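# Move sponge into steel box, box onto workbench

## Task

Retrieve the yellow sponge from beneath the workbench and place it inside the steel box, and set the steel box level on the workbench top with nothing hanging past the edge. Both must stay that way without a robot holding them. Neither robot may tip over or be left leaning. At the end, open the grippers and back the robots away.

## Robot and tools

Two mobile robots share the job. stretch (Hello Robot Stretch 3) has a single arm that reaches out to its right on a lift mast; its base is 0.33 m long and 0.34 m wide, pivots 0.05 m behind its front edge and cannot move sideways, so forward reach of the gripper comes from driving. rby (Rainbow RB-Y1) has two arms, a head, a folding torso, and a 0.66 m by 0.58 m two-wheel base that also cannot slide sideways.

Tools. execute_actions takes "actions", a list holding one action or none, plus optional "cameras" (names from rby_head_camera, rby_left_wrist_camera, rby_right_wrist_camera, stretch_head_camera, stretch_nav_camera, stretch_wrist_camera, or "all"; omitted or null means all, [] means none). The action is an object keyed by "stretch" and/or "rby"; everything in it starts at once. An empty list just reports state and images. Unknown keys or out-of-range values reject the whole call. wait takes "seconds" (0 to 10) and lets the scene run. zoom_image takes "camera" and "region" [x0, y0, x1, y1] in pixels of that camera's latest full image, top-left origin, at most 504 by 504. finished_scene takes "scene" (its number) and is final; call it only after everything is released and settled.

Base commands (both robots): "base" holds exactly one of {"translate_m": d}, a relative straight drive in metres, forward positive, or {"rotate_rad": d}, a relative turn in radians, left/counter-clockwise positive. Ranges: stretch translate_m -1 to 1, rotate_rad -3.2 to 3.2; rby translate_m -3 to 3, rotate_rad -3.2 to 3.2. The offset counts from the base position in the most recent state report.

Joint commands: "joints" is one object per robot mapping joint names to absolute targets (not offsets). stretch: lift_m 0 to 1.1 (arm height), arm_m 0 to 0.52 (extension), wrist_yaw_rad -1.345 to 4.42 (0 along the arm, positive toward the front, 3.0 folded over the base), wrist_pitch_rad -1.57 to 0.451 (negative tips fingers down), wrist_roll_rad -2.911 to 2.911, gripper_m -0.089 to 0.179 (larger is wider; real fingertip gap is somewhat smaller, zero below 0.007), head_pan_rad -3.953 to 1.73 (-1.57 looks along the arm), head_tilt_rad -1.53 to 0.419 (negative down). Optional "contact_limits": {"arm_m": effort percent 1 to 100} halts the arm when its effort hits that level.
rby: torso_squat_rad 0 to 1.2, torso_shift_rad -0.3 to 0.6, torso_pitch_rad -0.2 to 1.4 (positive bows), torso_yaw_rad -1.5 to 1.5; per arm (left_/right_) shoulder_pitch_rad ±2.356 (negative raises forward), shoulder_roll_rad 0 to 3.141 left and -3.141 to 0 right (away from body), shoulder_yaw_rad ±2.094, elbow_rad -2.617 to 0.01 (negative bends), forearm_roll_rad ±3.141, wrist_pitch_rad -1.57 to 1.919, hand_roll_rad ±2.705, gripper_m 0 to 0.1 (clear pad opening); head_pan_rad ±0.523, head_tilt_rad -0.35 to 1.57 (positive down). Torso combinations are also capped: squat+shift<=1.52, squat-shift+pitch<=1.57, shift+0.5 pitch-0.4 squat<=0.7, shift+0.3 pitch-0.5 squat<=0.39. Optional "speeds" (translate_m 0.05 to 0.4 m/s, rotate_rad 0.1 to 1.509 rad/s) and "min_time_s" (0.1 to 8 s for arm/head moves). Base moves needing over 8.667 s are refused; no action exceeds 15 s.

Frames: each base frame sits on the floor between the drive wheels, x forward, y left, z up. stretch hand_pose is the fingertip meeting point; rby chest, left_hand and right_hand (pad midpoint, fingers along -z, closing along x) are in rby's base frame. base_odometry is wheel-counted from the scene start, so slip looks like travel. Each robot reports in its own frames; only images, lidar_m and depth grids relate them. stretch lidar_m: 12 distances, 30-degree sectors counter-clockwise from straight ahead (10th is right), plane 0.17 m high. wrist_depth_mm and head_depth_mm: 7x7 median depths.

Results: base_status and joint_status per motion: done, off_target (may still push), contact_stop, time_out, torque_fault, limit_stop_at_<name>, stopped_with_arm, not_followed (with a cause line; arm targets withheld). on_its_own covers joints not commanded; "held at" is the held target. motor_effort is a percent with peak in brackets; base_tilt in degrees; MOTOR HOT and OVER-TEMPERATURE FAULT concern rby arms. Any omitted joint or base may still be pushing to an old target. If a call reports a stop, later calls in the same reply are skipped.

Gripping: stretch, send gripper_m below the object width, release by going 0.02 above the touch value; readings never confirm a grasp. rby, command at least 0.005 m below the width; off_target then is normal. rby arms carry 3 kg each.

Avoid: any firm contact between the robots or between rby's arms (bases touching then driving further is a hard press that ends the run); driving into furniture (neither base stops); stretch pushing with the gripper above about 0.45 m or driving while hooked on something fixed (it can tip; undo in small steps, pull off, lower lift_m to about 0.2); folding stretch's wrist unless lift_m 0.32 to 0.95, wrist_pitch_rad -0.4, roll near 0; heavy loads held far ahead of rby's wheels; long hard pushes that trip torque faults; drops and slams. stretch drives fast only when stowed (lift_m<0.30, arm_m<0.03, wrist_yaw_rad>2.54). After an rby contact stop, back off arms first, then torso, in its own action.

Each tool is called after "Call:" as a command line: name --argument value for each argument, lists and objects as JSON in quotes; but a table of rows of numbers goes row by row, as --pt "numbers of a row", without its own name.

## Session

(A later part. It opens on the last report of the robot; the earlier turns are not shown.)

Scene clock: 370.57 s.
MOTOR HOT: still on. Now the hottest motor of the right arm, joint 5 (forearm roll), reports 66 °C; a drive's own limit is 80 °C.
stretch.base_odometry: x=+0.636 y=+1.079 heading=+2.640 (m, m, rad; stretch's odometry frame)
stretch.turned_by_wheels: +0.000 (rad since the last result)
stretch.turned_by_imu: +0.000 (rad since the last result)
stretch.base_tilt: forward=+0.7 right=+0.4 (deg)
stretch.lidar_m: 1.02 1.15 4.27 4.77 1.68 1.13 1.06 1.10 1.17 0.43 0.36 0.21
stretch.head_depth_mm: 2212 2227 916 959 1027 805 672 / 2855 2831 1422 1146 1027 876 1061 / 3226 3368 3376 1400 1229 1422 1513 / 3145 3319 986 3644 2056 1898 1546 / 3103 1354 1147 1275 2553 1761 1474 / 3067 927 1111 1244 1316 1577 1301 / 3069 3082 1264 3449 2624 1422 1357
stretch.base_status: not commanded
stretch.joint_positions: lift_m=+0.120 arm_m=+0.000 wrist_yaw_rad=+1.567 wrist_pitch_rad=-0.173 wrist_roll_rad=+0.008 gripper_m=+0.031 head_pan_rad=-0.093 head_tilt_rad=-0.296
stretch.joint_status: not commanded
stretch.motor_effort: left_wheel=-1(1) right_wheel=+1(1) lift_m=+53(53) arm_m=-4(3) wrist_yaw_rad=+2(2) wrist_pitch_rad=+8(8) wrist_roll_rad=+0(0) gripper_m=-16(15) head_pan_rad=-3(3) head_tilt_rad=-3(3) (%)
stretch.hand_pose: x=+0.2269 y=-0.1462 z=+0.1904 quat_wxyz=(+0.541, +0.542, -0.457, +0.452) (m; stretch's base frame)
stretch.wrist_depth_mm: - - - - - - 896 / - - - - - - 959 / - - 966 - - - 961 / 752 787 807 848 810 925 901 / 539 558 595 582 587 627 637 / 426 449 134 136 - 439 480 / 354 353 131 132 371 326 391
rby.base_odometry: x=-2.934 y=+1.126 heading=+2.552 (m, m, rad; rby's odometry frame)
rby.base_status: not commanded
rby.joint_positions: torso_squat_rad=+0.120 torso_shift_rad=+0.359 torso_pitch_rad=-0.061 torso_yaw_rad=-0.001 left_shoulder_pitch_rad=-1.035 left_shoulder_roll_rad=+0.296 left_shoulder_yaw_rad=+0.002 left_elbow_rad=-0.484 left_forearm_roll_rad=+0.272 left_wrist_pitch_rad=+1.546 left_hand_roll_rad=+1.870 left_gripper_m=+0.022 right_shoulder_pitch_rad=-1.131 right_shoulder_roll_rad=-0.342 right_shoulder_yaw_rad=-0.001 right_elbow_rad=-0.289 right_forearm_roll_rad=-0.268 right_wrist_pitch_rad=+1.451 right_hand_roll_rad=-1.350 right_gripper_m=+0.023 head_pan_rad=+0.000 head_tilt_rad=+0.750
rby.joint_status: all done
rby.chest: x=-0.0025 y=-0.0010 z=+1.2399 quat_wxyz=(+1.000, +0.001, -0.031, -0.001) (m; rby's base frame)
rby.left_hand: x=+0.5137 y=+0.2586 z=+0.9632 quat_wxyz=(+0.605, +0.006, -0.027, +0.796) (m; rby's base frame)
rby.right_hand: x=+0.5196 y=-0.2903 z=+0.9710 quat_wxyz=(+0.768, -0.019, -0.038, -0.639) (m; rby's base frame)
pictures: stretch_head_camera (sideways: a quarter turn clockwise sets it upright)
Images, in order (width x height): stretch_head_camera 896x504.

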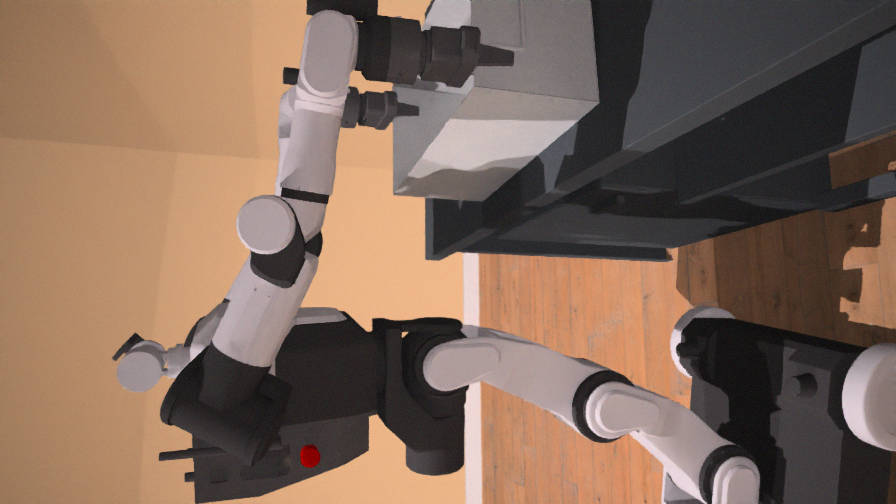

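Call:
execute_actions --actions '[{"rby":{"joints":{"left_gripper_m":0.09,"right_gripper_m":0.09}}}]' --cameras '[]'

Call:
execute_actions --actions '[{"rby":{"joints":{"torso_pitch_rad":-0.2,"torso_squat_rad":0,"torso_shift_rad":0.28,"left_wrist_pitch_rad":1.685,"right_wrist_pitch_rad":1.59},"min_time_s":1.5}}]' --cameras '["stretch_head_camera","rby_head_camera"]'

Scene clock: 372.30 s.
MOTOR HOT: still on. Now the hottest motor of the right arm, joint 5 (forearm roll), reports 65 °C; a drive's own limit is 80 °C.
stretch.base_odometry: x=+0.636 y=+1.079 heading=+2.640 (m, m, rad; stretch's odometry frame)
stretch.turned_by_wheels: +0.000 (rad since the last result)
stretch.turned_by_imu: +0.000 (rad since the last result)
stretch.base_tilt: forward=+0.7 right=+0.3 (deg)
stretch.lidar_m: 1.02 1.15 4.25 4.79 1.68 1.13 1.06 1.10 1.17 0.43 0.36 0.21
stretch.head_depth_mm: 2221 2231 907 923 1028 808 673 / 2815 2827 1413 1144 1033 871 1060 / 3223 3347 3413 1398 1238 1403 1507 / 3226 3343 985 3666 2059 1907 1544 / 3082 1365 1134 1258 2578 1751 1466 / 3068 934 1115 1231 1309 1586 1293 / 3027 3117 1166 3521 2617 1431 1344
stretch.base_status: not commanded
stretch.joint_positions: lift_m=+0.120 arm_m=+0.000 wrist_yaw_rad=+1.567 wrist_pitch_rad=-0.173 wrist_roll_rad=+0.008 gripper_m=+0.031 head_pan_rad=-0.093 head_tilt_rad=-0.296
stretch.joint_status: not commanded
stretch.motor_effort: left_wheel=-1(1) right_wheel=+1(1) lift_m=+53(53) arm_m=-2(3) wrist_yaw_rad=+1(2) wrist_pitch_rad=+8(8) wrist_roll_rad=-1(0) gripper_m=-15(15) head_pan_rad=-2(3) head_tilt_rad=-2(2) (%)
stretch.hand_pose: x=+0.2269 y=-0.1462 z=+0.1904 quat_wxyz=(+0.541, +0.542, -0.457, +0.452) (m; stretch's base frame)
stretch.wrist_depth_mm: - - - - - - 917 / - - - - - - 975 / - - 945 - - - 947 / 750 767 806 858 834 906 881 / 553 554 597 578 574 614 634 / 430 440 134 136 - 441 481 / 349 353 131 132 373 323 388
rby.base_odometry: x=-2.934 y=+1.126 heading=+2.552 (m, m, rad; rby's odometry frame)
rby.base_status: not commanded
rby.joint_positions: torso_squat_rad=+0.120 torso_shift_rad=+0.360 torso_pitch_rad=-0.060 torso_yaw_rad=-0.001 left_shoulder_pitch_rad=-1.035 left_shoulder_roll_rad=+0.302 left_shoulder_yaw_rad=+0.002 left_elbow_rad=-0.483 left_forearm_roll_rad=+0.269 left_wrist_pitch_rad=+1.545 left_hand_roll_rad=+1.870 left_gripper_m=+0.090 right_shoulder_pitch_rad=-1.129 right_shoulder_roll_rad=-0.348 right_shoulder_yaw_rad=+0.000 right_elbow_rad=-0.288 right_forearm_roll_rad=-0.265 right_wrist_pitch_rad=+1.450 right_hand_roll_rad=-1.350 right_gripper_m=+0.090 head_pan_rad=+0.000 head_tilt_rad=+0.750
rby.joint_status: all done
rby.chest: x=-0.0018 y=-0.0011 z=+1.2398 quat_wxyz=(+1.000, +0.001, -0.030, -0.001) (m; rby's base frame)
rby.left_hand: x=+0.5143 y=+0.2629 z=+0.9634 quat_wxyz=(+0.603, +0.008, -0.030, +0.797) (m; rby's base frame)
rby.right_hand: x=+0.5194 y=-0.2949 z=+0.9702 quat_wxyz=(+0.766, -0.022, -0.039, -0.641) (m; rby's base frame)
pictures: none
No camera images: the call's "cameras" was empty. Leave "cameras" out to get every camera's image.

Scene clock: 374.10 s.
MOTOR HOT: still on. Now the hottest motor of the right arm, joint 5 (forearm roll), reports 63 °C; a drive's own limit is 80 °C.
stretch.base_odometry: x=+0.636 y=+1.079 heading=+2.640 (m, m, rad; stretch's odometry frame)
stretch.turned_by_wheels: +0.000 (rad since the last result)
stretch.turned_by_imu: +0.000 (rad since the last result)
stretch.base_tilt: forward=+0.7 right=+0.4 (deg)
stretch.lidar_m: 1.02 1.15 4.24 4.79 1.68 1.13 1.06 1.10 1.17 0.43 0.36 0.21
stretch.head_depth_mm: 2215 2232 2214 1305 1023 807 673 / 2830 2843 885 1015 1024 869 1060 / 3209 3373 3534 1387 1233 1405 1508 / 3155 3306 3503 3613 2078 1899 1568 / 3149 3201 3559 3713 2738 1762 1473 / 3031 1061 1136 1237 1350 1637 1296 / 3015 923 1126 1274 2395 1424 1348
stretch.base_status: not commanded
stretch.joint_positions: lift_m=+0.120 arm_m=+0.000 wrist_yaw_rad=+1.567 wrist_pitch_rad=-0.173 wrist_roll_rad=+0.008 gripper_m=+0.031 head_pan_rad=-0.093 head_tilt_rad=-0.296
stretch.joint_status: not commanded
stretch.motor_effort: left_wheel=-1(1) right_wheel=+1(1) lift_m=+53(53) arm_m=-3(3) wrist_yaw_rad=+3(1) wrist_pitch_rad=+8(9) wrist_roll_rad=+0(0) gripper_m=-15(15) head_pan_rad=-3(3) head_tilt_rad=-3(3) (%)
stretch.hand_pose: x=+0.2269 y=-0.1462 z=+0.1904 quat_wxyz=(+0.541, +0.542, -0.457, +0.452) (m; stretch's base frame)
stretch.wrist_depth_mm: - - - - - - 884 / - - - - - - 954 / - - 967 - - - 956 / 757 783 818 835 785 933 901 / 548 564 601 587 582 618 636 / 434 447 134 135 - 442 491 / 350 351 132 132 367 326 388
rby.base_odometry: x=-2.934 y=+1.126 heading=+2.553 (m, m, rad; rby's odometry frame)
rby.base_status: not commanded
rby.joint_positions: torso_squat_rad=+0.000 torso_shift_rad=+0.280 torso_pitch_rad=-0.200 torso_yaw_rad=-0.001 left_shoulder_pitch_rad=-1.034 left_shoulder_roll_rad=+0.302 left_shoulder_yaw_rad=+0.002 left_elbow_rad=-0.483 left_forearm_roll_rad=+0.269 left_wrist_pitch_rad=+1.685 left_hand_roll_rad=+1.870 left_gripper_m=+0.090 right_shoulder_pitch_rad=-1.129 right_shoulder_roll_rad=-0.348 right_shoulder_yaw_rad=+0.000 right_elbow_rad=-0.288 right_forearm_roll_rad=-0.265 right_wrist_pitch_rad=+1.590 right_hand_roll_rad=-1.350 right_gripper_m=+0.090 head_pan_rad=+0.000 head_tilt_rad=+0.750
rby.joint_status: all done
rby.chest: x=-0.0961 y=-0.0011 z=+1.2565 quat_wxyz=(+0.995, +0.001, -0.100, -0.001) (m; rby's base frame)
rby.left_hand: x=+0.4215 y=+0.2636 z=+1.0518 quat_wxyz=(+0.599, +0.009, -0.031, +0.800) (m; rby's base frame)
rby.right_hand: x=+0.4257 y=-0.2935 z=+1.0588 quat_wxyz=(+0.762, -0.019, -0.037, -0.646) (m; rby's base frame)
pictures: rby_head_camera, stretch_head_camera (sideways: a quarter turn clockwise sets it upright)
Images, in order (width x height): rby_head_camera 896x504, stretch_head_camera 896x504.

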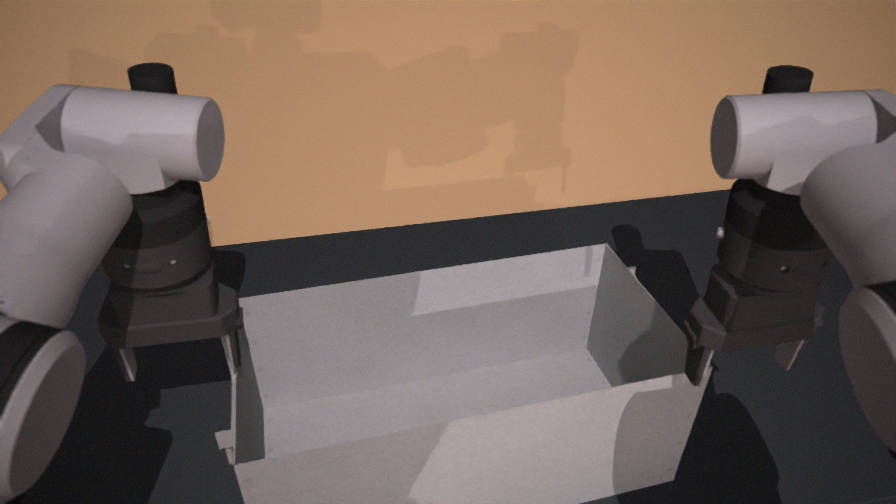

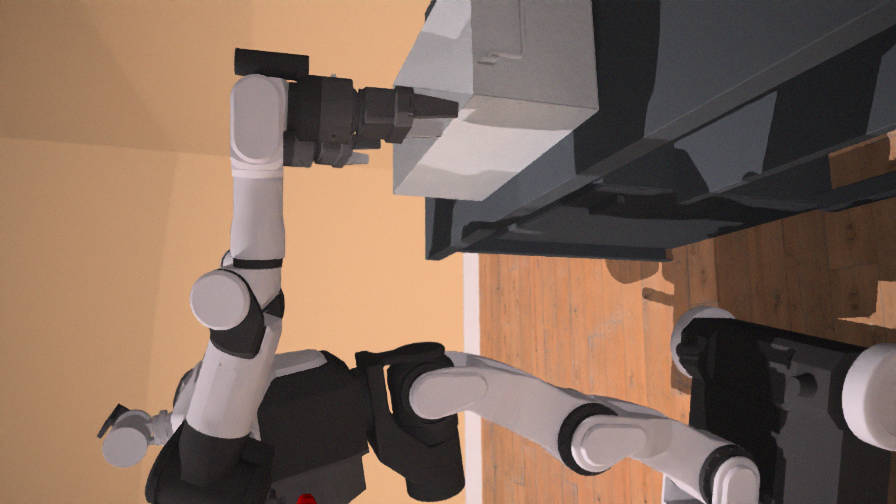

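Call:
execute_actions --actions '[{"rby":{"base":{"translate_m":-1.6}},"stretch":{"joints":{"lift_m":1.09,"wrist_pitch_rad":-0.1,"head_pan_rad":-0.8,"head_tilt_rad":-0.6}}}]' --cameras '[]'

Call:
execute_actions --actions '[{"stretch":{"base":{"translate_m":1.0}}}]' --cameras '["stretch_nav_camera","stretch_head_camera"]'

Scene clock: 384.70 s.
MOTOR HOT: cleared. Now the hottest motor of the right arm, joint 5 (forearm roll), reports 55 °C.
stretch.base_odometry: x=+0.636 y=+1.079 heading=+2.640 (m, m, rad; stretch's odometry frame)
stretch.turned_by_wheels: +0.000 (rad since the last result)
stretch.turned_by_imu: +0.002 (rad since the last result)
stretch.base_tilt: forward=+0.6 right=+0.3 (deg)
stretch.lidar_m: 1.28 2.28 2.07 4.79 1.68 1.13 1.06 1.09 1.17 0.43 0.36 1.31
stretch.head_depth_mm: 983 - 1146 - - - 849 / 1057 1133 1194 - - 570 527 / 1134 1229 1261 983 - 579 819 / 1219 1344 1310 915 690 609 857 / 1325 1470 1377 - 677 939 1168 / 1460 1612 1250 - 708 1032 1216 / 1607 1722 1046 - 1114 1353 1249
stretch.base_status: not commanded
stretch.joint_positions: lift_m=+1.090 arm_m=+0.000 wrist_yaw_rad=+1.567 wrist_pitch_rad=-0.123 wrist_roll_rad=+0.008 gripper_m=+0.031 head_pan_rad=-0.793 head_tilt_rad=-0.592
stretch.joint_status: all done
stretch.motor_effort: left_wheel=-2(2) right_wheel=+1(1) lift_m=+52(55) arm_m=-3(3) wrist_yaw_rad=+3(1) wrist_pitch_rad=+8(10) wrist_roll_rad=+0(0) gripper_m=-15(16) head_pan_rad=-3(30) head_tilt_rad=-5(34) (%)
stretch.hand_pose: x=+0.2300 y=-0.1462 z=+1.1729 quat_wxyz=(+0.529, +0.531, -0.471, +0.465) (m; stretch's base frame)
stretch.wrist_depth_mm: - - - - - - - / - - - - - - - / - - - - - - - / - - - - - - - / - - - - 969 - - / - - 134 135 - 847 861 / - - 131 131 660 682 696
rby.base_odometry: x=-1.603 y=+0.238 heading=+2.553 (m, m, rad; rby's odometry frame)
rby.base_status: done
rby.joint_positions: torso_squat_rad=+0.000 torso_shift_rad=+0.280 torso_pitch_rad=-0.200 torso_yaw_rad=-0.001 left_shoulder_pitch_rad=-1.034 left_shoulder_roll_rad=+0.302 left_shoulder_yaw_rad=+0.002 left_elbow_rad=-0.483 left_forearm_roll_rad=+0.269 left_wrist_pitch_rad=+1.685 left_hand_roll_rad=+1.870 left_gripper_m=+0.090 right_shoulder_pitch_rad=-1.129 right_shoulder_roll_rad=-0.348 right_shoulder_yaw_rad=+0.000 right_elbow_rad=-0.288 right_forearm_roll_rad=-0.265 right_wrist_pitch_rad=+1.590 right_hand_roll_rad=-1.350 right_gripper_m=+0.090 head_pan_rad=+0.000 head_tilt_rad=+0.750
rby.joint_status: not commanded
rby.chest: x=-0.0960 y=-0.0011 z=+1.2565 quat_wxyz=(+0.995, +0.001, -0.100, -0.001) (m; rby's base frame)
rby.left_hand: x=+0.4214 y=+0.2636 z=+1.0517 quat_wxyz=(+0.599, +0.009, -0.031, +0.800) (m; rby's base frame)
rby.right_hand: x=+0.4256 y=-0.2935 z=+1.0587 quat_wxyz=(+0.762, -0.019, -0.037, -0.646) (m; rby's base frame)
pictures: none
No camera images: the call's "cameras" was empty. Leave "cameras" out to get every camera's image.

Scene clock: 395.93 s.
stretch.base_odometry: x=-0.241 y=+1.560 heading=+2.640 (m, m, rad; stretch's odometry frame)
stretch.turned_by_wheels: +0.000 (rad since the last result)
stretch.turned_by_imu: +0.004 (rad since the last result)
stretch.base_tilt: forward=+0.5 right=+0.4 (deg)
stretch.lidar_m: 0.87 2.64 1.69 1.68 3.22 2.18 2.05 0.90 1.01 0.95 0.38 0.39
stretch.head_depth_mm: 902 - 1089 - - - 447 / 971 1051 1136 - - 438 476 / 1036 1131 1204 707 - 483 493 / 1116 1234 1298 771 484 538 512 / 1223 1351 1464 - 544 570 738 / 1346 1504 1631 - 630 601 948 / 1487 1687 1912 - 670 927 1184
stretch.base_status: done
stretch.joint_positions: lift_m=+1.090 arm_m=+0.000 wrist_yaw_rad=+1.567 wrist_pitch_rad=-0.123 wrist_roll_rad=+0.008 gripper_m=+0.031 head_pan_rad=-0.793 head_tilt_rad=-0.593
stretch.joint_status: not commanded
stretch.motor_effort: left_wheel=-2(4) right_wheel=+1(4) lift_m=+53(53) arm_m=-3(3) wrist_yaw_rad=+2(2) wrist_pitch_rad=+8(9) wrist_roll_rad=+0(0) gripper_m=-15(14) head_pan_rad=-3(2) head_tilt_rad=-5(5) (%)
stretch.hand_pose: x=+0.2300 y=-0.1462 z=+1.1729 quat_wxyz=(+0.529, +0.531, -0.471, +0.465) (m; stretch's base frame)
stretch.wrist_depth_mm: - - - - - - 968 / - - - - - - 937 / - - - - - - 933 / - - - - - - 938 / - - - - - - 920 / - - 134 136 - 854 866 / - - 130 131 459 488 460
rby.base_odometry: x=-1.603 y=+0.238 heading=+2.553 (m, m, rad; rby's odometry frame)
rby.base_status: not commanded
rby.joint_positions: torso_squat_rad=+0.000 torso_shift_rad=+0.280 torso_pitch_rad=-0.200 torso_yaw_rad=-0.001 left_shoulder_pitch_rad=-1.034 left_shoulder_roll_rad=+0.302 left_shoulder_yaw_rad=+0.002 left_elbow_rad=-0.483 left_forearm_roll_rad=+0.269 left_wrist_pitch_rad=+1.685 left_hand_roll_rad=+1.870 left_gripper_m=+0.090 right_shoulder_pitch_rad=-1.129 right_shoulder_roll_rad=-0.348 right_shoulder_yaw_rad=+0.000 right_elbow_rad=-0.288 right_forearm_roll_rad=-0.265 right_wrist_pitch_rad=+1.590 right_hand_roll_rad=-1.350 right_gripper_m=+0.090 head_pan_rad=+0.000 head_tilt_rad=+0.750
rby.joint_status: not commanded
rby.chest: x=-0.0960 y=-0.0011 z=+1.2565 quat_wxyz=(+0.995, +0.001, -0.100, -0.001) (m; rby's base frame)
rby.left_hand: x=+0.4214 y=+0.2636 z=+1.0517 quat_wxyz=(+0.599, +0.009, -0.031, +0.800) (m; rby's base frame)
rby.right_hand: x=+0.4256 y=-0.2935 z=+1.0587 quat_wxyz=(+0.762, -0.019, -0.037, -0.646) (m; rby's base frame)
pictures: stretch_head_camera (sideways: a quarter turn clockwise sets it upright), stretch_nav_camera (sideways: a quarter turn counterclockwise sets it upright)
Images, in order (width x height): stretch_head_camera 896x504, stretch_nav_camera 672x504.

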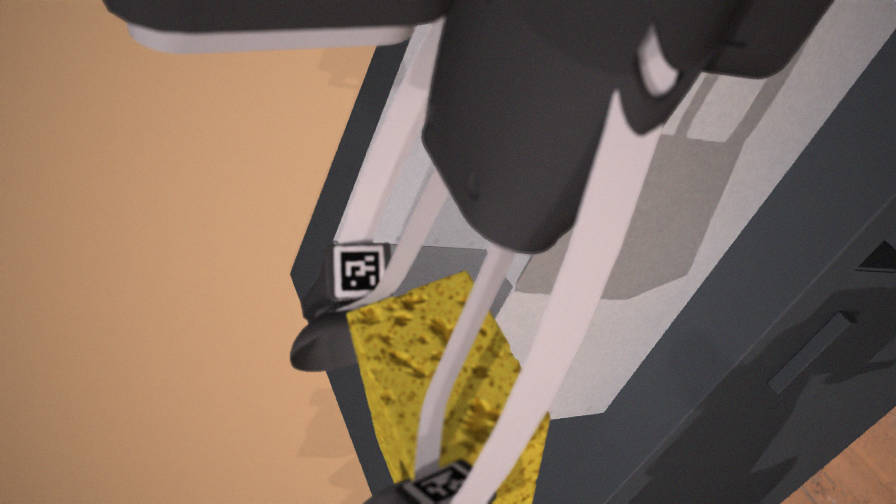

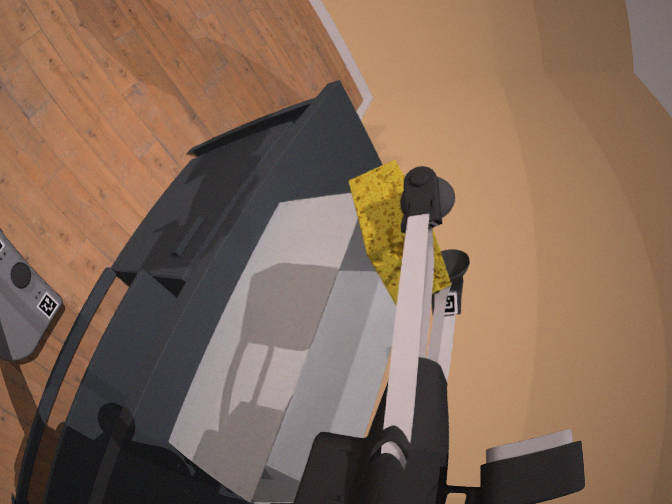

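Call:
execute_actions --actions '[{"stretch":{"joints":{"wrist_yaw_rad":0.0,"arm_m":0.15,"head_pan_rad":-1.57,"head_tilt_rad":-0.75}}}]' --cameras '["stretch_nav_camera","stretch_wrist_camera"]'

Scene clock: 398.67 s.
stretch.base_odometry: x=-0.241 y=+1.560 heading=+2.640 (m, m, rad; stretch's odometry frame)
stretch.turned_by_wheels: +0.000 (rad since the last result)
stretch.turned_by_imu: +0.000 (rad since the last result)
stretch.base_tilt: forward=+0.6 right=+0.4 (deg)
stretch.lidar_m: 0.87 2.64 1.69 1.68 3.23 2.18 2.06 0.90 1.01 0.95 0.38 0.39
stretch.head_depth_mm: - 1013 947 748 622 531 780 / - 1006 942 743 617 528 777 / - - 931 683 585 526 776 / 858 982 630 681 448 514 762 / 860 968 627 688 442 510 756 / 857 967 621 678 436 508 752 / 855 965 615 676 428 503 750
stretch.base_status: not commanded
stretch.joint_positions: lift_m=+1.090 arm_m=+0.150 wrist_yaw_rad=+0.002 wrist_pitch_rad=-0.123 wrist_roll_rad=+0.008 gripper_m=+0.031 head_pan_rad=-1.563 head_tilt_rad=-0.741
stretch.joint_status: all done
stretch.motor_effort: left_wheel=-2(2) right_wheel=+2(1) lift_m=+52(52) arm_m=+3(5) wrist_yaw_rad=-2(4) wrist_pitch_rad=+8(8) wrist_roll_rad=+0(0) gripper_m=-15(15) head_pan_rad=-3(29) head_tilt_rad=-6(25) (%)
stretch.hand_pose: x=-0.0209 y=-0.5460 z=+1.1729 quat_wxyz=(+0.703, +0.044, -0.708, -0.043) (m; stretch's base frame)
stretch.wrist_depth_mm: 530 543 552 569 581 591 612 / 544 570 590 603 602 626 646 / 586 588 593 619 624 658 672 / 601 593 618 646 662 690 707 / 616 638 658 685 685 728 765 / 647 662 134 135 - 757 784 / 632 618 131 131 661 680 700
rby.base_odometry: x=-1.603 y=+0.238 heading=+2.553 (m, m, rad; rby's odometry frame)
rby.base_status: not commanded
rby.joint_positions: torso_squat_rad=+0.000 torso_shift_rad=+0.280 torso_pitch_rad=-0.200 torso_yaw_rad=-0.001 left_shoulder_pitch_rad=-1.034 left_shoulder_roll_rad=+0.302 left_shoulder_yaw_rad=+0.002 left_elbow_rad=-0.483 left_forearm_roll_rad=+0.269 left_wrist_pitch_rad=+1.685 left_hand_roll_rad=+1.870 left_gripper_m=+0.090 right_shoulder_pitch_rad=-1.129 right_shoulder_roll_rad=-0.348 right_shoulder_yaw_rad=+0.000 right_elbow_rad=-0.288 right_forearm_roll_rad=-0.265 right_wrist_pitch_rad=+1.590 right_hand_roll_rad=-1.350 right_gripper_m=+0.090 head_pan_rad=+0.000 head_tilt_rad=+0.750
rby.joint_status: not commanded
rby.chest: x=-0.0960 y=-0.0011 z=+1.2565 quat_wxyz=(+0.995, +0.001, -0.100, -0.001) (m; rby's base frame)
rby.left_hand: x=+0.4214 y=+0.2636 z=+1.0517 quat_wxyz=(+0.599, +0.009, -0.031, +0.800) (m; rby's base frame)
rby.right_hand: x=+0.4256 y=-0.2935 z=+1.0587 quat_wxyz=(+0.762, -0.019, -0.037, -0.646) (m; rby's base frame)
pictures: stretch_nav_camera (sideways: a quarter turn counterclockwise sets it upright), stretch_wrist_camera
Images, in order (width x height): stretch_nav_camera 672x504, stretch_wrist_camera 644x364.

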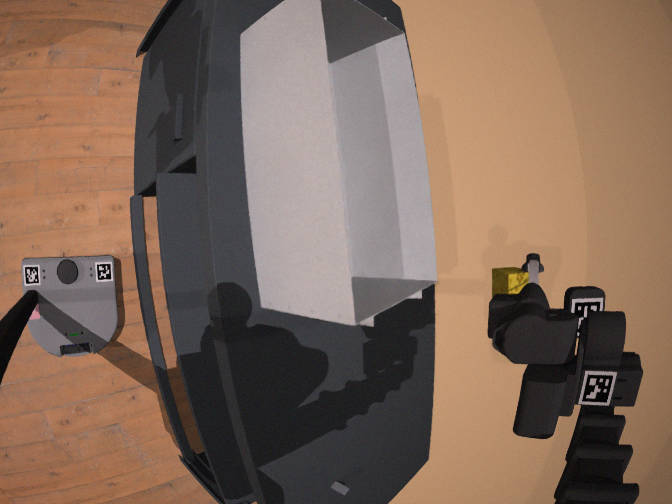

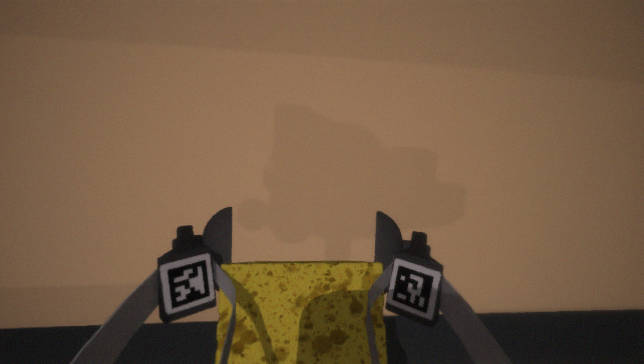

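Call:
execute_actions --actions '[{"stretch":{"base":{"translate_m":0.27},"joints":{"wrist_pitch_rad":-0.4}}}]' --cameras '["stretch_nav_camera","stretch_wrist_camera"]'

Scene clock: 403.10 s.
stretch.base_odometry: x=-0.478 y=+1.690 heading=+2.640 (m, m, rad; stretch's odometry frame)
stretch.turned_by_wheels: +0.000 (rad since the last result)
stretch.turned_by_imu: +0.001 (rad since the last result)
stretch.base_tilt: forward=+0.6 right=+0.3 (deg)
stretch.lidar_m: 2.32 2.37 1.66 1.64 3.67 2.46 2.32 1.16 0.99 0.27 0.27 0.36
stretch.head_depth_mm: - 986 628 683 427 509 752 / - 983 623 683 431 499 499 / - - 605 675 425 495 493 / 845 469 594 669 418 493 486 / 842 951 604 663 412 489 481 / 839 941 595 655 406 481 478 / 834 942 590 633 399 474 476
stretch.base_status: done
stretch.joint_positions: lift_m=+1.090 arm_m=+0.150 wrist_yaw_rad=+0.002 wrist_pitch_rad=-0.415 wrist_roll_rad=+0.008 gripper_m=+0.031 head_pan_rad=-1.563 head_tilt_rad=-0.741
stretch.joint_status: all done
stretch.motor_effort: left_wheel=-2(3) right_wheel=+2(6) lift_m=+53(52) arm_m=+4(3) wrist_yaw_rad=-2(3) wrist_pitch_rad=+5(5) wrist_roll_rad=+0(0) gripper_m=-16(14) head_pan_rad=-2(3) head_tilt_rad=-5(6) (%)
stretch.hand_pose: x=-0.0210 y=-0.5195 z=+1.1031 quat_wxyz=(+0.690, +0.146, -0.694, -0.146) (m; stretch's base frame)
stretch.wrist_depth_mm: 514 531 531 547 561 570 585 / 552 565 581 580 621 618 655 / 607 609 621 650 666 690 696 / 644 663 683 692 718 753 772 / 615 623 645 666 675 685 703 / 521 535 134 136 - 570 596 / 456 455 131 132 275 298 293
rby.base_odometry: x=-1.603 y=+0.238 heading=+2.553 (m, m, rad; rby's odometry frame)
rby.base_status: not commanded
rby.joint_positions: torso_squat_rad=+0.000 torso_shift_rad=+0.280 torso_pitch_rad=-0.200 torso_yaw_rad=-0.001 left_shoulder_pitch_rad=-1.034 left_shoulder_roll_rad=+0.302 left_shoulder_yaw_rad=+0.002 left_elbow_rad=-0.483 left_forearm_roll_rad=+0.269 left_wrist_pitch_rad=+1.685 left_hand_roll_rad=+1.870 left_gripper_m=+0.090 right_shoulder_pitch_rad=-1.129 right_shoulder_roll_rad=-0.348 right_shoulder_yaw_rad=+0.000 right_elbow_rad=-0.288 right_forearm_roll_rad=-0.265 right_wrist_pitch_rad=+1.590 right_hand_roll_rad=-1.350 right_gripper_m=+0.090 head_pan_rad=+0.000 head_tilt_rad=+0.750
rby.joint_status: not commanded
rby.chest: x=-0.0960 y=-0.0011 z=+1.2565 quat_wxyz=(+0.995, +0.001, -0.100, -0.001) (m; rby's base frame)
rby.left_hand: x=+0.4214 y=+0.2636 z=+1.0517 quat_wxyz=(+0.599, +0.009, -0.031, +0.800) (m; rby's base frame)
rby.right_hand: x=+0.4256 y=-0.2935 z=+1.0587 quat_wxyz=(+0.762, -0.019, -0.037, -0.646) (m; rby's base frame)
pictures: stretch_nav_camera (sideways: a quarter turn counterclockwise sets it upright), stretch_wrist_camera
Images, in order (width x height): stretch_nav_camera 672x504, stretch_wrist_camera 644x364.

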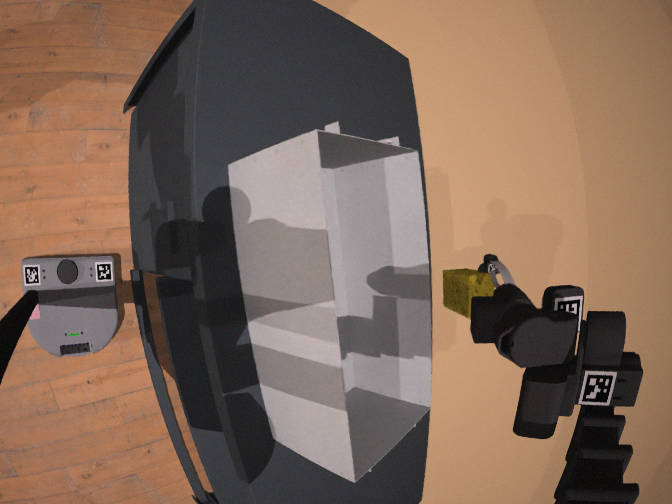

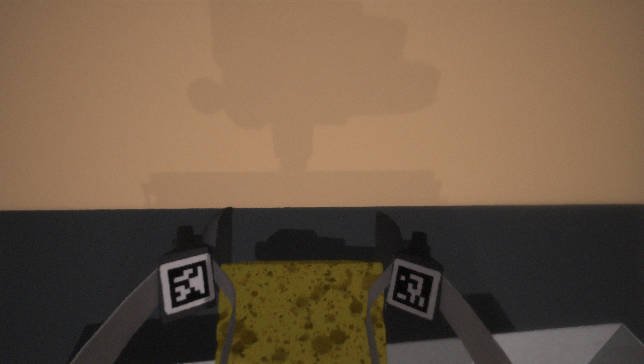

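Call:
execute_actions --actions '[{"stretch":{"joints":{"arm_m":0.13,"wrist_pitch_rad":-0.6}}}]' --cameras '[]'

Call:
execute_actions --actions '[{"stretch":{"joints":{"gripper_m":0.15}}}]' --cameras '["stretch_nav_camera","stretch_wrist_camera"]'

Scene clock: 404.50 s.
stretch.base_odometry: x=-0.478 y=+1.690 heading=+2.640 (m, m, rad; stretch's odometry frame)
stretch.turned_by_wheels: +0.000 (rad since the last result)
stretch.turned_by_imu: +0.000 (rad since the last result)
stretch.base_tilt: forward=+0.7 right=+0.4 (deg)
stretch.lidar_m: 2.33 2.36 1.66 1.64 3.67 2.47 2.32 1.16 0.99 0.27 0.28 0.36
stretch.head_depth_mm: - 1013 630 684 426 509 755 / - 1005 622 684 432 500 499 / - - 492 677 425 494 492 / 841 924 496 670 417 493 486 / 839 950 600 664 411 489 479 / 838 946 595 656 405 481 478 / 834 941 589 631 399 473 478
stretch.base_status: not commanded
stretch.joint_positions: lift_m=+1.090 arm_m=+0.130 wrist_yaw_rad=+0.002 wrist_pitch_rad=-0.612 wrist_roll_rad=+0.008 gripper_m=+0.031 head_pan_rad=-1.563 head_tilt_rad=-0.741
stretch.joint_status: all done
stretch.motor_effort: left_wheel=-2(2) right_wheel=+2(1) lift_m=+53(52) arm_m=-4(5) wrist_yaw_rad=-2(1) wrist_pitch_rad=+4(9) wrist_roll_rad=+0(1) gripper_m=-16(15) head_pan_rad=-3(2) head_tilt_rad=-6(6) (%)
stretch.hand_pose: x=-0.0211 y=-0.4711 z=+1.0614 quat_wxyz=(+0.672, +0.213, -0.676, -0.213) (m; stretch's base frame)
stretch.wrist_depth_mm: 568 566 590 598 616 619 663 / 619 641 646 680 688 692 703 / 644 677 685 704 732 736 769 / 569 577 582 608 608 632 637 / 492 500 514 290 537 313 322 / 273 279 134 135 - 370 312 / 318 363 131 131 401 404 312
rby.base_odometry: x=-1.603 y=+0.238 heading=+2.553 (m, m, rad; rby's odometry frame)
rby.base_status: not commanded
rby.joint_positions: torso_squat_rad=+0.000 torso_shift_rad=+0.280 torso_pitch_rad=-0.200 torso_yaw_rad=-0.001 left_shoulder_pitch_rad=-1.034 left_shoulder_roll_rad=+0.302 left_shoulder_yaw_rad=+0.002 left_elbow_rad=-0.483 left_forearm_roll_rad=+0.269 left_wrist_pitch_rad=+1.685 left_hand_roll_rad=+1.870 left_gripper_m=+0.090 right_shoulder_pitch_rad=-1.129 right_shoulder_roll_rad=-0.348 right_shoulder_yaw_rad=+0.000 right_elbow_rad=-0.288 right_forearm_roll_rad=-0.265 right_wrist_pitch_rad=+1.590 right_hand_roll_rad=-1.350 right_gripper_m=+0.090 head_pan_rad=+0.000 head_tilt_rad=+0.750
rby.joint_status: not commanded
rby.chest: x=-0.0960 y=-0.0011 z=+1.2565 quat_wxyz=(+0.995, +0.001, -0.100, -0.001) (m; rby's base frame)
rby.left_hand: x=+0.4214 y=+0.2636 z=+1.0517 quat_wxyz=(+0.599, +0.009, -0.031, +0.800) (m; rby's base frame)
rby.right_hand: x=+0.4256 y=-0.2935 z=+1.0587 quat_wxyz=(+0.762, -0.019, -0.037, -0.646) (m; rby's base frame)
pictures: none
No camera images: the call's "cameras" was empty. Leave "cameras" out to get every camera's image.

Scene clock: 406.20 s.
stretch.base_odometry: x=-0.478 y=+1.690 heading=+2.640 (m, m, rad; stretch's odometry frame)
stretch.turned_by_wheels: +0.000 (rad since the last result)
stretch.turned_by_imu: +0.000 (rad since the last result)
stretch.base_tilt: forward=+0.7 right=+0.2 (deg)
stretch.lidar_m: 2.33 2.37 1.66 1.64 3.62 2.47 2.32 1.16 0.98 0.27 0.28 0.36
stretch.head_depth_mm: - 1010 630 685 427 509 753 / - - 611 681 431 500 501 / - - 594 678 424 494 495 / 846 921 607 671 419 493 486 / 838 929 598 663 412 489 482 / 843 946 596 653 405 482 480 / 834 941 589 634 400 474 476
stretch.base_status: not commanded
stretch.joint_positions: lift_m=+1.090 arm_m=+0.130 wrist_yaw_rad=+0.002 wrist_pitch_rad=-0.612 wrist_roll_rad=+0.008 gripper_m=+0.150 head_pan_rad=-1.563 head_tilt_rad=-0.741
stretch.joint_status: all done
stretch.motor_effort: left_wheel=-2(2) right_wheel=+2(1) lift_m=+53(52) arm_m=-4(4) wrist_yaw_rad=-3(3) wrist_pitch_rad=+4(4) wrist_roll_rad=+0(0) gripper_m=+0(93) head_pan_rad=-2(2) head_tilt_rad=-7(6) (%)
stretch.hand_pose: x=-0.0211 y=-0.4711 z=+1.0614 quat_wxyz=(+0.672, +0.213, -0.676, -0.213) (m; stretch's base frame)
stretch.wrist_depth_mm: 563 564 577 580 600 618 642 / 633 630 646 670 686 681 712 / 650 674 697 718 721 744 774 / 569 582 586 589 601 637 625 / 493 509 513 291 305 313 320 / - 293 305 321 345 - 309 / 333 357 375 394 406 409 299
rby.base_odometry: x=-1.603 y=+0.238 heading=+2.553 (m, m, rad; rby's odometry frame)
rby.base_status: not commanded
rby.joint_positions: torso_squat_rad=+0.000 torso_shift_rad=+0.280 torso_pitch_rad=-0.200 torso_yaw_rad=-0.001 left_shoulder_pitch_rad=-1.034 left_shoulder_roll_rad=+0.302 left_shoulder_yaw_rad=+0.002 left_elbow_rad=-0.483 left_forearm_roll_rad=+0.269 left_wrist_pitch_rad=+1.685 left_hand_roll_rad=+1.870 left_gripper_m=+0.090 right_shoulder_pitch_rad=-1.129 right_shoulder_roll_rad=-0.348 right_shoulder_yaw_rad=+0.000 right_elbow_rad=-0.288 right_forearm_roll_rad=-0.265 right_wrist_pitch_rad=+1.590 right_hand_roll_rad=-1.350 right_gripper_m=+0.090 head_pan_rad=+0.000 head_tilt_rad=+0.750
rby.joint_status: not commanded
rby.chest: x=-0.0960 y=-0.0011 z=+1.2565 quat_wxyz=(+0.995, +0.001, -0.100, -0.001) (m; rby's base frame)
rby.left_hand: x=+0.4214 y=+0.2636 z=+1.0517 quat_wxyz=(+0.599, +0.009, -0.031, +0.800) (m; rby's base frame)
rby.right_hand: x=+0.4256 y=-0.2935 z=+1.0587 quat_wxyz=(+0.762, -0.019, -0.037, -0.646) (m; rby's base frame)
pictures: stretch_nav_camera (sideways: a quarter turn counterclockwise sets it upright), stretch_wrist_camera
Images, in order (width x height): stretch_nav_camera 672x504, stretch_wrist_camera 644x364.

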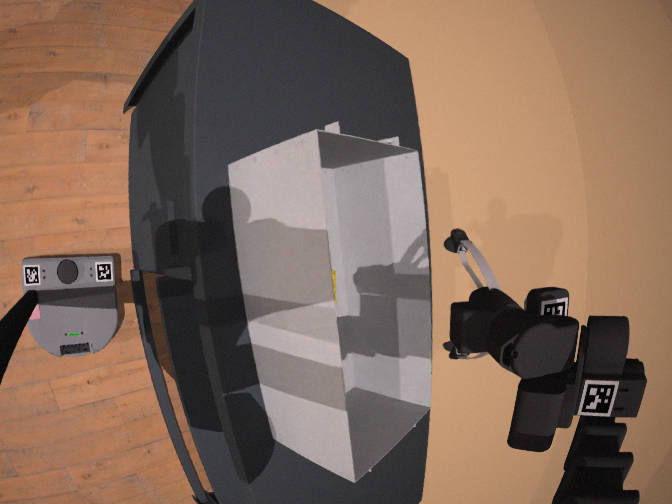

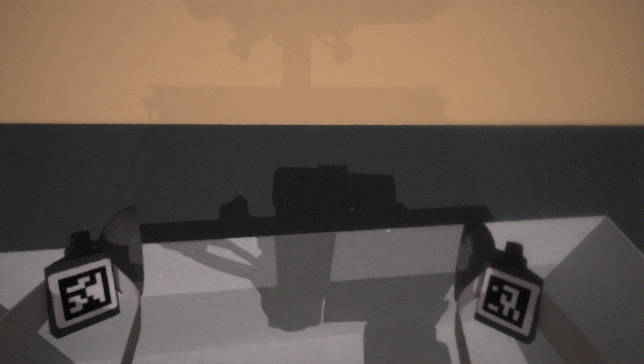

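Sponge in. Clear: level wrist, retract, swing forward.

Call:
execute_actions --actions '[{"stretch":{"joints":{"wrist_pitch_rad":0.0}}}]' --cameras '[]'

Call:
execute_actions --actions '[{"stretch":{"joints":{"arm_m":0.0,"wrist_yaw_rad":1.57}}}]' --cameras '["stretch_nav_camera"]'

Call:
finished_scene --scene 1

Scene clock: 407.67 s.
stretch.base_odometry: x=-0.478 y=+1.690 heading=+2.640 (m, m, rad; stretch's odometry frame)
stretch.turned_by_wheels: +0.000 (rad since the last result)
stretch.turned_by_imu: +0.000 (rad since the last result)
stretch.base_tilt: forward=+0.6 right=+0.5 (deg)
stretch.lidar_m: 2.32 2.37 1.66 1.64 3.64 2.46 2.33 1.16 0.99 0.27 0.28 0.36
stretch.head_depth_mm: - 1009 629 686 426 508 756 / - 1003 621 683 431 498 499 / - - 614 675 424 496 492 / 854 953 610 671 417 492 486 / 855 950 603 662 411 489 481 / 838 947 598 654 405 483 479 / 834 941 589 633 399 472 477
stretch.base_status: not commanded
stretch.joint_positions: lift_m=+1.090 arm_m=+0.130 wrist_yaw_rad=+0.002 wrist_pitch_rad=-0.023 wrist_roll_rad=+0.008 gripper_m=+0.150 head_pan_rad=-1.563 head_tilt_rad=-0.741
stretch.joint_status: all done
stretch.motor_effort: left_wheel=-2(2) right_wheel=+1(1) lift_m=+52(52) arm_m=-3(3) wrist_yaw_rad=-3(3) wrist_pitch_rad=+8(9) wrist_roll_rad=+0(0) gripper_m=+0(1) head_pan_rad=-2(3) head_tilt_rad=-6(7) (%)
stretch.hand_pose: x=-0.0209 y=-0.5309 z=+1.1983 quat_wxyz=(+0.705, +0.009, -0.709, -0.008) (m; stretch's base frame)
stretch.wrist_depth_mm: 535 548 558 582 591 605 637 / 546 560 575 596 621 627 652 / 567 572 598 608 638 656 679 / 581 603 612 623 661 655 694 / 594 606 638 652 673 702 716 / 606 641 650 670 681 - 726 / 631 636 672 689 712 711 750
rby.base_odometry: x=-1.603 y=+0.238 heading=+2.553 (m, m, rad; rby's odometry frame)
rby.base_status: not commanded
rby.joint_positions: torso_squat_rad=+0.000 torso_shift_rad=+0.280 torso_pitch_rad=-0.200 torso_yaw_rad=-0.001 left_shoulder_pitch_rad=-1.034 left_shoulder_roll_rad=+0.302 left_shoulder_yaw_rad=+0.002 left_elbow_rad=-0.483 left_forearm_roll_rad=+0.269 left_wrist_pitch_rad=+1.685 left_hand_roll_rad=+1.870 left_gripper_m=+0.090 right_shoulder_pitch_rad=-1.129 right_shoulder_roll_rad=-0.348 right_shoulder_yaw_rad=+0.000 right_elbow_rad=-0.288 right_forearm_roll_rad=-0.265 right_wrist_pitch_rad=+1.590 right_hand_roll_rad=-1.350 right_gripper_m=+0.090 head_pan_rad=+0.000 head_tilt_rad=+0.750
rby.joint_status: not commanded
rby.chest: x=-0.0960 y=-0.0011 z=+1.2565 quat_wxyz=(+0.995, +0.001, -0.100, -0.001) (m; rby's base frame)
rby.left_hand: x=+0.4214 y=+0.2636 z=+1.0517 quat_wxyz=(+0.599, +0.009, -0.031, +0.800) (m; rby's base frame)
rby.right_hand: x=+0.4256 y=-0.2935 z=+1.0587 quat_wxyz=(+0.762, -0.019, -0.037, -0.646) (m; rby's base frame)
pictures: none
No camera images: the call's "cameras" was empty. Leave "cameras" out to get every camera's image.

Scene clock: 409.87 s.
stretch.base_odometry: x=-0.478 y=+1.690 heading=+2.640 (m, m, rad; stretch's odometry frame)
stretch.turned_by_wheels: +0.000 (rad since the last result)
stretch.turned_by_imu: +0.000 (rad since the last result)
stretch.base_tilt: forward=+0.6 right=+0.2 (deg)
stretch.lidar_m: 2.32 2.36 1.66 1.64 3.63 2.46 2.32 1.16 0.99 0.27 0.28 0.35
stretch.head_depth_mm: - - - - 424 508 753 / - - - - 424 499 501 / - - - - 417 495 493 / 846 956 - - 418 492 487 / 839 953 - - 411 489 482 / 842 945 - - 416 482 478 / 840 910 - - 406 474 476
stretch.base_status: not commanded
stretch.joint_positions: lift_m=+1.090 arm_m=+0.000 wrist_yaw_rad=+1.568 wrist_pitch_rad=-0.023 wrist_roll_rad=+0.008 gripper_m=+0.150 head_pan_rad=-1.563 head_tilt_rad=-0.741
stretch.joint_status: all done
stretch.motor_effort: left_wheel=-2(2) right_wheel=+2(2) lift_m=+52(52) arm_m=-3(3) wrist_yaw_rad=+2(4) wrist_pitch_rad=+8(8) wrist_roll_rad=+0(0) gripper_m=+0(0) head_pan_rad=-3(3) head_tilt_rad=-6(6) (%)
stretch.hand_pose: x=+0.2343 y=-0.1461 z=+1.1984 quat_wxyz=(+0.505, +0.507, -0.497, +0.492) (m; stretch's base frame)
stretch.wrist_depth_mm: - - - - - - 910 / - - - - - - 912 / - - - - - - 933 / - - - - - - 913 / - - - - - - 903 / - - - - - - 915 / - - - - - - 867
rby.base_odometry: x=-1.603 y=+0.238 heading=+2.553 (m, m, rad; rby's odometry frame)
rby.base_status: not commanded
rby.joint_positions: torso_squat_rad=+0.000 torso_shift_rad=+0.280 torso_pitch_rad=-0.200 torso_yaw_rad=-0.001 left_shoulder_pitch_rad=-1.034 left_shoulder_roll_rad=+0.302 left_shoulder_yaw_rad=+0.002 left_elbow_rad=-0.483 left_forearm_roll_rad=+0.269 left_wrist_pitch_rad=+1.685 left_hand_roll_rad=+1.870 left_gripper_m=+0.090 right_shoulder_pitch_rad=-1.129 right_shoulder_roll_rad=-0.348 right_shoulder_yaw_rad=+0.000 right_elbow_rad=-0.288 right_forearm_roll_rad=-0.265 right_wrist_pitch_rad=+1.590 right_hand_roll_rad=-1.350 right_gripper_m=+0.090 head_pan_rad=+0.000 head_tilt_rad=+0.750
rby.joint_status: not commanded
rby.chest: x=-0.0960 y=-0.0011 z=+1.2565 quat_wxyz=(+0.995, +0.001, -0.100, -0.001) (m; rby's base frame)
rby.left_hand: x=+0.4214 y=+0.2636 z=+1.0517 quat_wxyz=(+0.599, +0.009, -0.031, +0.800) (m; rby's base frame)
rby.right_hand: x=+0.4256 y=-0.2935 z=+1.0587 quat_wxyz=(+0.762, -0.019, -0.037, -0.646) (m; rby's base frame)
pictures: stretch_nav_camera (sideways: a quarter turn counterclockwise sets it upright)
Images, in order (width x height): stretch_nav_camera 672x504.

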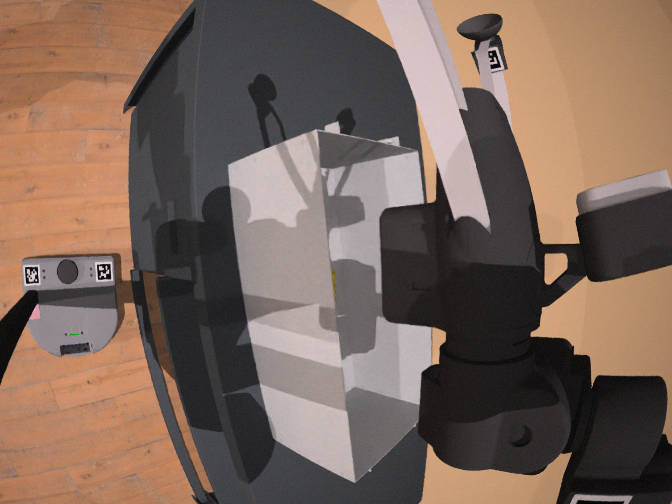

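The scene is finished: the task was done.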